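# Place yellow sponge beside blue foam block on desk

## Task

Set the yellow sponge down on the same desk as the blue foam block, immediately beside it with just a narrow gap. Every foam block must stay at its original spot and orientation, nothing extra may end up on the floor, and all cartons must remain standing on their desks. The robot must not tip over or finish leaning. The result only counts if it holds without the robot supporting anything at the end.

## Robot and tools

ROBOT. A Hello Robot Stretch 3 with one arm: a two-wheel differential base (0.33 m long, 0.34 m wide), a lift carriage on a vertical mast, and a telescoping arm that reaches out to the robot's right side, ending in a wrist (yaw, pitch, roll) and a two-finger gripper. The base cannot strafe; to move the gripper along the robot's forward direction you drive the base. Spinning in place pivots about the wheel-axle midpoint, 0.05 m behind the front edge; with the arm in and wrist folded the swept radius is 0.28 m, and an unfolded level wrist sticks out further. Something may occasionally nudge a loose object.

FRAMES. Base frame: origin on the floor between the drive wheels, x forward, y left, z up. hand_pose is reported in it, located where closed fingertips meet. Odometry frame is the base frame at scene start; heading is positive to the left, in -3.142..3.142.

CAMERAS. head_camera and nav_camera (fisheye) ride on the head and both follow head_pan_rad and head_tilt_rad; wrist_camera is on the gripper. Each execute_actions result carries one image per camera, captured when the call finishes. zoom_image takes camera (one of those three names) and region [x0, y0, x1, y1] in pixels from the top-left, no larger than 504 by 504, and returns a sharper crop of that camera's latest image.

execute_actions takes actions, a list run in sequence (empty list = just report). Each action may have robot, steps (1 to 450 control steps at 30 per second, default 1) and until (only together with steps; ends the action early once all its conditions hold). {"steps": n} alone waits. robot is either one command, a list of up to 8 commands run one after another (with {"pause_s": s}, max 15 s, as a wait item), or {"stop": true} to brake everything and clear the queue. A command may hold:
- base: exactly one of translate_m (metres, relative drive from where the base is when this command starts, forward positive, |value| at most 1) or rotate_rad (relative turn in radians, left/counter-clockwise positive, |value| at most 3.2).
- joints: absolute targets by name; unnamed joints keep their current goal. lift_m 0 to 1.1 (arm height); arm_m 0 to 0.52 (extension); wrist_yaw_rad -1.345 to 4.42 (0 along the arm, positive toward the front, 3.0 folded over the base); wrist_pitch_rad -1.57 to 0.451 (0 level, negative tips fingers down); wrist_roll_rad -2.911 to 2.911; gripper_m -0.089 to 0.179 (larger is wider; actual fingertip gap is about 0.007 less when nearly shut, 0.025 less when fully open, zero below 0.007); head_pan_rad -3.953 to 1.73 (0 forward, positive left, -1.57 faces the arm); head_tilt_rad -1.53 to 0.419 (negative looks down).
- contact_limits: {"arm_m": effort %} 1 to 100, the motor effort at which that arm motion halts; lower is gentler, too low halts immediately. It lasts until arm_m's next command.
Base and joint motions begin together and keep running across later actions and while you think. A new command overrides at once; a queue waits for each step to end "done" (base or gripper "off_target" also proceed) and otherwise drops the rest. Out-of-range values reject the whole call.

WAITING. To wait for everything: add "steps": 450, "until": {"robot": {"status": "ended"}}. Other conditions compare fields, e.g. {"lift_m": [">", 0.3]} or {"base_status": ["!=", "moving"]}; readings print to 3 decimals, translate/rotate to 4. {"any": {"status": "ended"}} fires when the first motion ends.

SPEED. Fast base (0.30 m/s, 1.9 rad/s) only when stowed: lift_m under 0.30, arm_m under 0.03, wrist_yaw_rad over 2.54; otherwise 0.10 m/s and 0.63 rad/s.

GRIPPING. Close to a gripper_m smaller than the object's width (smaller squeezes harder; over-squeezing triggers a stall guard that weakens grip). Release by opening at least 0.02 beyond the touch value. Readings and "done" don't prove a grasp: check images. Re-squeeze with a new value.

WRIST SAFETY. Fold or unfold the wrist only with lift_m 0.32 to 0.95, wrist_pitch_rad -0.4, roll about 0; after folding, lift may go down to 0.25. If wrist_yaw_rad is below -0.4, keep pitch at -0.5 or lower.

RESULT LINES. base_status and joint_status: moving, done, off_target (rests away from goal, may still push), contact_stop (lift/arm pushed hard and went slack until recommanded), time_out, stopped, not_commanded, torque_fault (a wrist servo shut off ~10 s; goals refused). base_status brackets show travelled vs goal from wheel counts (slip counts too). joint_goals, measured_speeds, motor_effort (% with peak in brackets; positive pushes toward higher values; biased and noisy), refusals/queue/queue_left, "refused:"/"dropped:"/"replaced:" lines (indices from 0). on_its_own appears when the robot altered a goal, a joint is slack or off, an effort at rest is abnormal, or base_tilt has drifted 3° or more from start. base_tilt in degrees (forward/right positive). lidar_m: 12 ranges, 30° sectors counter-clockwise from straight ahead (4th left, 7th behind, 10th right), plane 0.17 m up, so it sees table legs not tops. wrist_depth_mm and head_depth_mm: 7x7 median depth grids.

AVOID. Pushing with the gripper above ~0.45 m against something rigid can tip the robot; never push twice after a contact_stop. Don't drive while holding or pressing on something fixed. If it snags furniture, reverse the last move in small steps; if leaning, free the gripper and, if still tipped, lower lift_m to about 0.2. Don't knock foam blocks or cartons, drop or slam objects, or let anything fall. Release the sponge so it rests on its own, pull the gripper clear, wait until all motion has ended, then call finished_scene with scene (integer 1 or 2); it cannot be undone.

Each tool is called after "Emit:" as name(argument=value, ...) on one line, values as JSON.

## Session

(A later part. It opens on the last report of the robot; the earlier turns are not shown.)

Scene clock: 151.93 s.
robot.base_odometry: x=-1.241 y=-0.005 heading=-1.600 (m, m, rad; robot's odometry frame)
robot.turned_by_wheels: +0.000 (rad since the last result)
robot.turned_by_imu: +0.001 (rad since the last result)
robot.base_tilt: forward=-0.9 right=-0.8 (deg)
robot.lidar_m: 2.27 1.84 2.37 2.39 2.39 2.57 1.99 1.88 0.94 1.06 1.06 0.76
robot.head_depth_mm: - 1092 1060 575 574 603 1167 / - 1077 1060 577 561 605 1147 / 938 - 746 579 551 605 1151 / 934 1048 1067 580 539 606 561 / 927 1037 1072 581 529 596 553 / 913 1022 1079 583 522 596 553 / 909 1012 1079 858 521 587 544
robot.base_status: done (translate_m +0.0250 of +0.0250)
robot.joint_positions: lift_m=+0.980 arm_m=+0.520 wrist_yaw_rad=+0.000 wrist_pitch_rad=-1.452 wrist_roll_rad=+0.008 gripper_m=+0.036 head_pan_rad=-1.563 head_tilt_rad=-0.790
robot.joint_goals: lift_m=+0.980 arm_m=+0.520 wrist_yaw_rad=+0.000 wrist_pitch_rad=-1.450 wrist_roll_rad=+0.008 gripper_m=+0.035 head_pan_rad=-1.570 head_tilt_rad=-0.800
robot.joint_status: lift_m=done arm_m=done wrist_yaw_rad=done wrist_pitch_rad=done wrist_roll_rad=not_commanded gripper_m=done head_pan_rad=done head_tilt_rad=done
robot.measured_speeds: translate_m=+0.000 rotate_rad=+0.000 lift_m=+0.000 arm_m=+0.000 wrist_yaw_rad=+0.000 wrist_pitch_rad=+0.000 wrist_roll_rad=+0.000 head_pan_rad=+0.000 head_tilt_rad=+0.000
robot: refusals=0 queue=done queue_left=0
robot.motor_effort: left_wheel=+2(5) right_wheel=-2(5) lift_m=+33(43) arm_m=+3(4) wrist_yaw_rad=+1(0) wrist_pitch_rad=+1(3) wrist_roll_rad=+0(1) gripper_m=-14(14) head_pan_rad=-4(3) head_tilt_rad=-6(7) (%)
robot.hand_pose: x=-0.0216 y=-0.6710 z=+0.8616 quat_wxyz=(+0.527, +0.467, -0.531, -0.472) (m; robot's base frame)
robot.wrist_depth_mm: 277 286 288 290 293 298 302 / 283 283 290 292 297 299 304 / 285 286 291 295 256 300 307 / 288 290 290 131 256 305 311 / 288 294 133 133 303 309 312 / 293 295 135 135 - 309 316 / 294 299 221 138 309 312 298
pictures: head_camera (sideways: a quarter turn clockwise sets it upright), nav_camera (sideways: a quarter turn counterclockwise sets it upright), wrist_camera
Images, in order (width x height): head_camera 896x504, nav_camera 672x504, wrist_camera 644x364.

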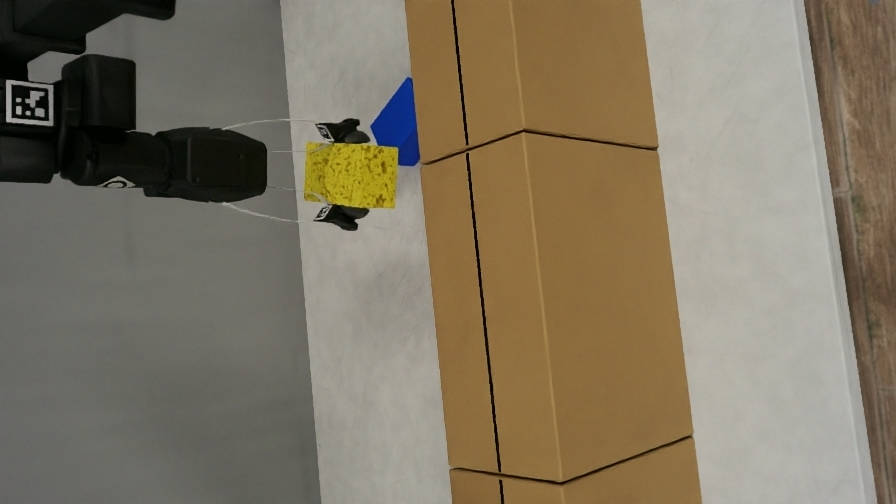

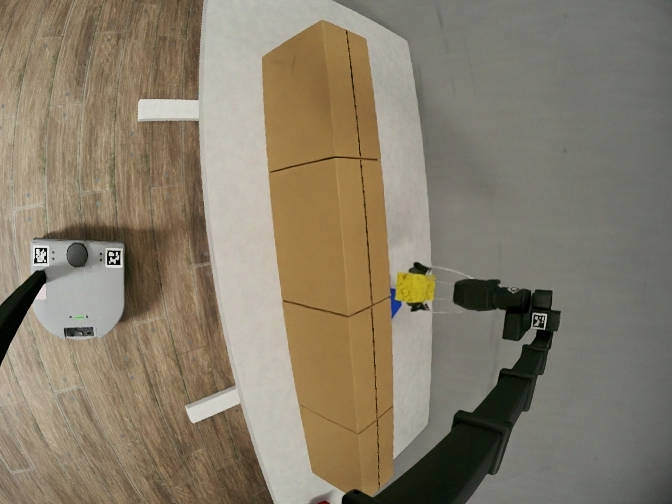

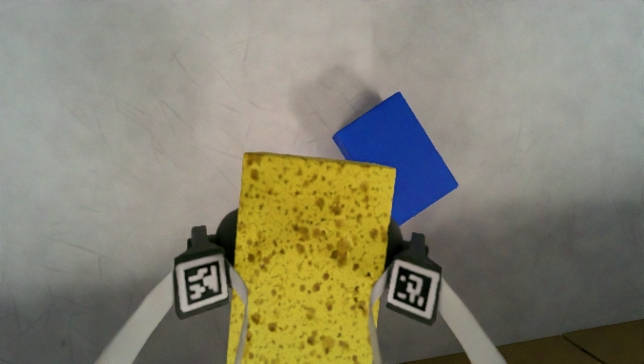

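Emit:
execute_actions(actions=[{"robot":[{"base":{"translate_m":0.012}},{"joints":{"lift_m":0.9}}],"steps":450,"until":{"robot":{"status":"ended"}}}])

Scene clock: 156.23 s.
robot.base_odometry: x=-1.242 y=-0.017 heading=-1.600 (m, m, rad; robot's odometry frame)
robot.turned_by_wheels: +0.000 (rad since the last result)
robot.turned_by_imu: +0.001 (rad since the last result)
robot.base_tilt: forward=-0.9 right=-0.7 (deg)
robot.lidar_m: 2.25 1.82 2.37 2.43 2.39 2.59 2.08 1.88 0.94 1.06 1.06 0.74
robot.head_depth_mm: 949 - 1022 576 570 603 1162 / 931 1124 1057 577 559 605 1150 / 939 1043 991 578 547 606 560 / 932 1048 1069 580 536 602 561 / 921 1030 1070 581 524 596 552 / 914 1022 1074 582 523 591 552 / 905 1008 1081 860 518 587 544
robot.base_status: done (translate_m +0.0120 of +0.0120)
robot.joint_positions: lift_m=+0.900 arm_m=+0.520 wrist_yaw_rad=+0.000 wrist_pitch_rad=-1.452 wrist_roll_rad=+0.008 gripper_m=+0.036 head_pan_rad=-1.563 head_tilt_rad=-0.790
robot.joint_goals: lift_m=+0.900 arm_m=+0.520 wrist_yaw_rad=+0.000 wrist_pitch_rad=-1.450 wrist_roll_rad=+0.008 gripper_m=+0.035 head_pan_rad=-1.570 head_tilt_rad=-0.800
robot.joint_status: lift_m=done arm_m=done wrist_yaw_rad=done wrist_pitch_rad=done wrist_roll_rad=not_commanded gripper_m=done head_pan_rad=done head_tilt_rad=done
robot.measured_speeds: translate_m=+0.000 rotate_rad=+0.000 lift_m=+0.000 arm_m=+0.000 wrist_yaw_rad=+0.000 wrist_pitch_rad=+0.000 wrist_roll_rad=+0.000 head_pan_rad=+0.000 head_tilt_rad=+0.000
robot: refusals=0 queue=done queue_left=0
robot.motor_effort: left_wheel=+2(5) right_wheel=-1(5) lift_m=+34(34) arm_m=+2(2) wrist_yaw_rad=+0(1) wrist_pitch_rad=+1(2) wrist_roll_rad=+0(0) gripper_m=-14(14) head_pan_rad=-3(4) head_tilt_rad=-6(6) (%)
robot.hand_pose: x=-0.0216 y=-0.6710 z=+0.7816 quat_wxyz=(+0.527, +0.467, -0.531, -0.472) (m; robot's base frame)
robot.wrist_depth_mm: 206 210 210 214 216 218 221 / 208 211 213 216 217 220 223 / 209 213 213 217 175 221 225 / 212 213 216 131 177 178 227 / 214 215 133 134 180 227 231 / 215 217 134 135 - 227 233 / 217 219 179 138 228 232 234
pictures: head_camera (sideways: a quarter turn clockwise sets it upright), nav_camera (sideways: a quarter turn counterclockwise sets it upright), wrist_camera
Images, in order (width x height): head_camera 896x504, nav_camera 672x504, wrist_camera 644x364.

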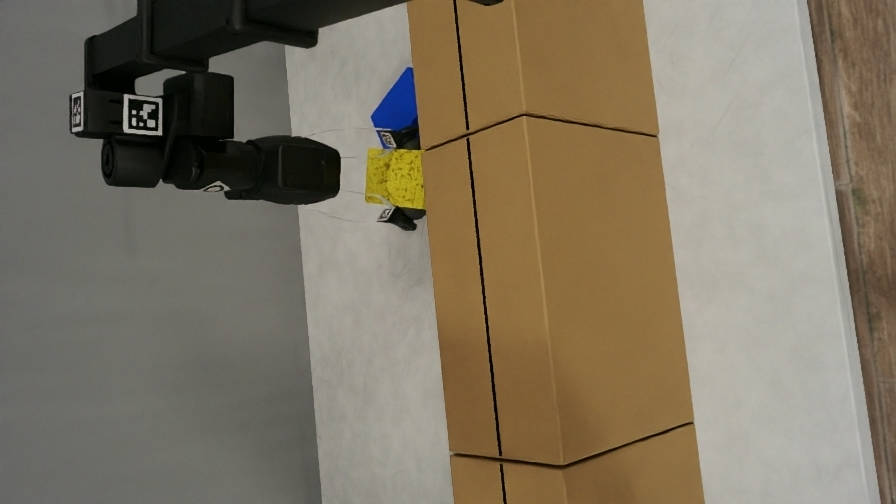

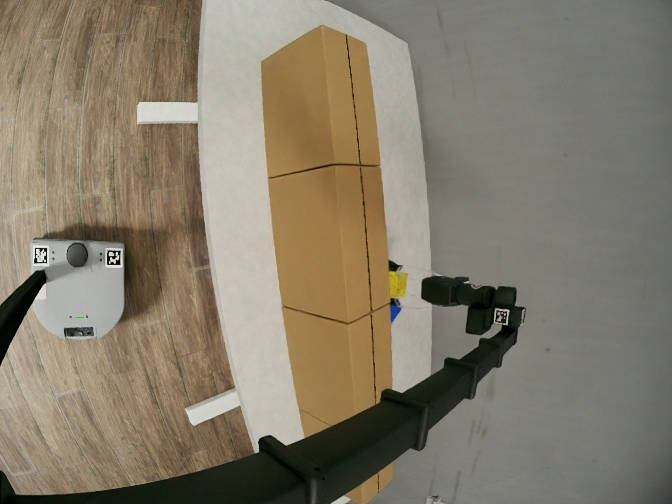

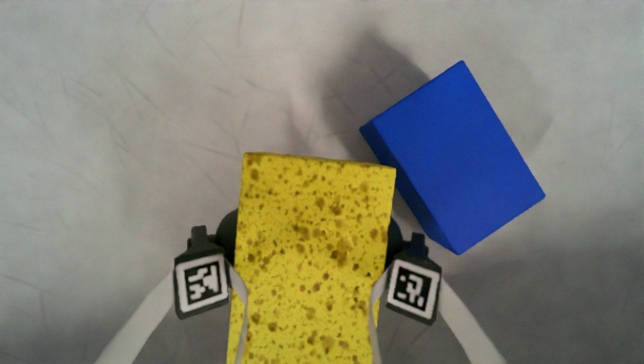

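Emit:
execute_actions(actions=[{"robot":[{"base":{"translate_m":0.01}},{"joints":{"lift_m":0.82}}],"steps":450,"until":{"robot":{"status":"ended"}}},{"robot":{"joints":{"gripper_m":0.1}},"steps":40},{"robot":{"joints":{"lift_m":0.9}},"steps":200,"until":{"robot":{"status":"ended"}}}])

Scene clock: 161.63 s.
robot.base_odometry: x=-1.242 y=-0.027 heading=-1.600 (m, m, rad; robot's odometry frame)
robot.turned_by_wheels: +0.000 (rad since the last result)
robot.turned_by_imu: -0.001 (rad since the last result)
robot.base_tilt: forward=-0.9 right=-0.8 (deg)
robot.lidar_m: 2.25 1.82 2.36 2.60 2.40 2.59 2.01 1.88 0.94 1.06 1.06 0.74
robot.head_depth_mm: 950 - 1017 574 568 604 1164 / 931 1127 1056 575 556 603 1144 / 934 1044 988 579 545 606 560 / 930 1044 1063 577 534 599 560 / 920 1036 1070 580 522 595 551 / 913 1018 1070 582 521 588 552 / 902 1005 1074 855 515 585 542
robot.base_status: done (translate_m +0.0100 of +0.0100)
robot.joint_positions: lift_m=+0.900 arm_m=+0.520 wrist_yaw_rad=+0.000 wrist_pitch_rad=-1.452 wrist_roll_rad=+0.008 gripper_m=+0.100 head_pan_rad=-1.564 head_tilt_rad=-0.792
robot.joint_goals: lift_m=+0.900 arm_m=+0.520 wrist_yaw_rad=+0.000 wrist_pitch_rad=-1.450 wrist_roll_rad=+0.008 gripper_m=+0.100 head_pan_rad=-1.570 head_tilt_rad=-0.800
robot.joint_status: lift_m=done arm_m=done wrist_yaw_rad=done wrist_pitch_rad=done wrist_roll_rad=not_commanded gripper_m=done head_pan_rad=done head_tilt_rad=done
robot.measured_speeds: translate_m=+0.000 rotate_rad=+0.000 lift_m=+0.000 arm_m=+0.000 wrist_yaw_rad=+0.000 wrist_pitch_rad=+0.000 wrist_roll_rad=+0.000 head_pan_rad=+0.000 head_tilt_rad=+0.000
robot: refusals=0 queue=done queue_left=0
robot.motor_effort: left_wheel=+2(9) right_wheel=-1(9) lift_m=+42(45) arm_m=+2(2) wrist_yaw_rad=+0(1) wrist_pitch_rad=+1(16) wrist_roll_rad=+1(0) gripper_m=+0(84) head_pan_rad=-3(3) head_tilt_rad=-5(6) (%)
robot.hand_pose: x=-0.0216 y=-0.6711 z=+0.7812 quat_wxyz=(+0.527, +0.467, -0.531, -0.472) (m; robot's base frame)
robot.wrist_depth_mm: 207 209 209 212 215 218 222 / 207 210 212 215 217 220 223 / 210 210 213 216 175 178 226 / 211 213 217 174 185 179 227 / 213 216 218 175 223 228 228 / 216 216 221 177 225 228 231 / 217 221 222 180 227 231 234
pictures: head_camera (sideways: a quarter turn clockwise sets it upright), nav_camera (sideways: a quarter turn counterclockwise sets it upright), wrist_camera
replaced: robot.lift_m: its motion had ended contact_stop
Images, in order (width x height): head_camera 896x504, nav_camera 672x504, wrist_camera 644x364.

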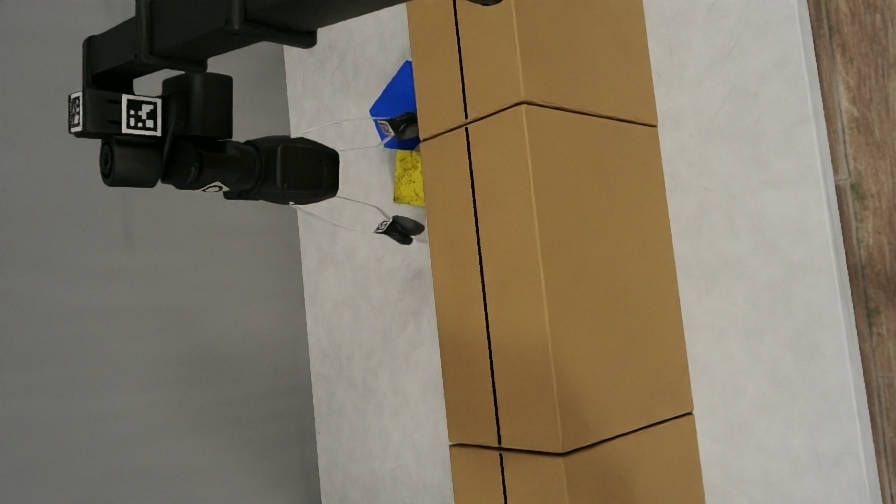

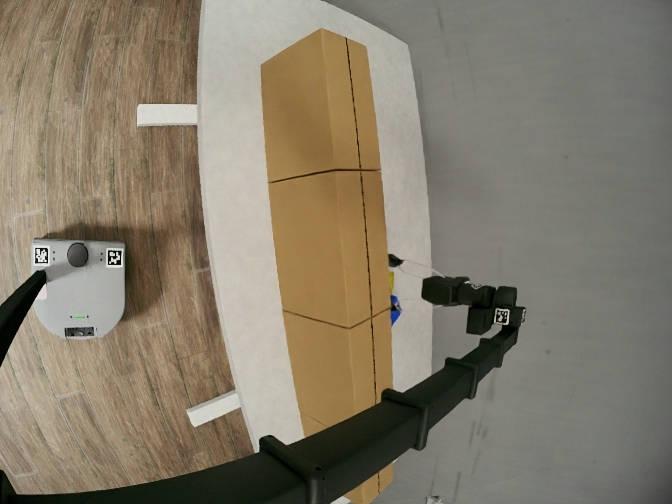

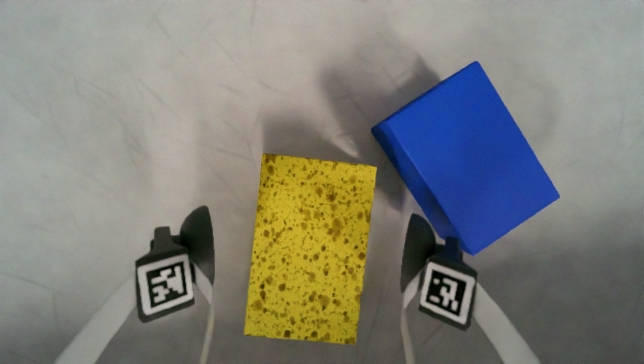

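Emit:
execute_actions(actions=[{"robot":[{"joints":{"lift_m":1.08}},{"joints":{"arm_m":0.0}}],"steps":450,"until":{"robot":{"status":"ended"}}}])

Emit:
finished_scene(scene=2)

Scene clock: 169.13 s.
robot.base_odometry: x=-1.242 y=-0.027 heading=-1.600 (m, m, rad; robot's odometry frame)
robot.turned_by_wheels: +0.000 (rad since the last result)
robot.turned_by_imu: +0.002 (rad since the last result)
robot.base_tilt: forward=-0.9 right=-0.7 (deg)
robot.lidar_m: 2.25 1.81 2.36 2.60 2.40 2.59 2.08 1.88 0.94 1.06 1.06 0.74
robot.head_depth_mm: - - - - - - - / - - - - - - - / 939 1057 1065 - - - 847 / 931 1044 1063 579 534 598 855 / 919 1032 1066 580 523 596 561 / 911 1022 1073 583 522 590 552 / 902 1013 1077 859 516 586 544
robot.base_status: done (translate_m +0.0100 of +0.0100)
robot.joint_positions: lift_m=+1.080 arm_m=+0.002 wrist_yaw_rad=+0.000 wrist_pitch_rad=-1.451 wrist_roll_rad=+0.008 gripper_m=+0.100 head_pan_rad=-1.564 head_tilt_rad=-0.792
robot.joint_goals: lift_m=+1.080 arm_m=+0.000 wrist_yaw_rad=+0.000 wrist_pitch_rad=-1.450 wrist_roll_rad=+0.008 gripper_m=+0.100 head_pan_rad=-1.570 head_tilt_rad=-0.800
robot.joint_status: lift_m=done arm_m=done wrist_yaw_rad=done wrist_pitch_rad=done wrist_roll_rad=not_commanded gripper_m=done head_pan_rad=done head_tilt_rad=done
robot.measured_speeds: translate_m=+0.000 rotate_rad=+0.000 lift_m=+0.000 arm_m=+0.000 wrist_yaw_rad=+0.000 wrist_pitch_rad=+0.000 wrist_roll_rad=+0.000 head_pan_rad=+0.000 head_tilt_rad=+0.000
robot: refusals=0 queue=done queue_left=0
robot.motor_effort: left_wheel=+2(1) right_wheel=-1(1) lift_m=+42(47) arm_m=-4(5) wrist_yaw_rad=+0(0) wrist_pitch_rad=+1(2) wrist_roll_rad=+1(1) gripper_m=+0(1) head_pan_rad=-3(3) head_tilt_rad=-5(5) (%)
robot.hand_pose: x=-0.0216 y=-0.1532 z=+0.9613 quat_wxyz=(+0.527, +0.467, -0.531, -0.472) (m; robot's base frame)
robot.wrist_depth_mm: 335 365 380 384 390 398 405 / 377 381 389 394 394 402 - / 376 384 389 - - - - / - - - - - - - / - - - - - - - / - - - - - - - / - - - - - - -
pictures: head_camera (sideways: a quarter turn clockwise sets it upright), nav_camera (sideways: a quarter turn counterclockwise sets it upright), wrist_camera
Images, in order (width x height): head_camera 896x504, nav_camera 672x504, wrist_camera 644x364.

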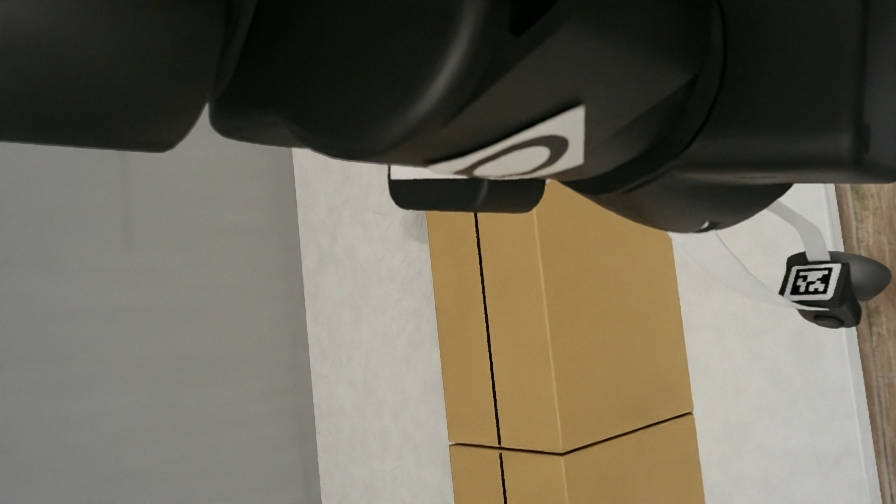

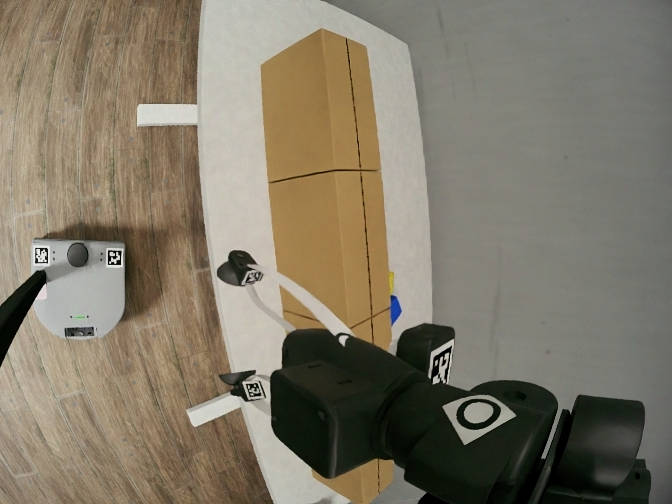

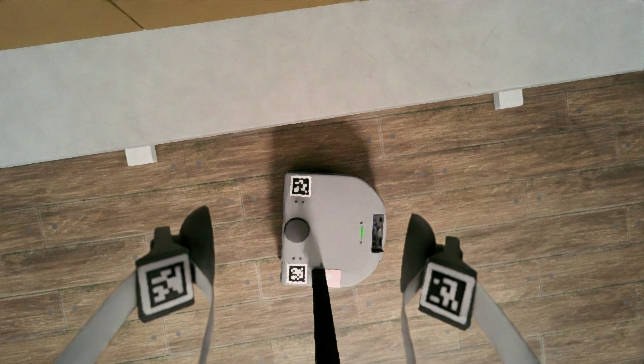

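The scene is finished: the task was done.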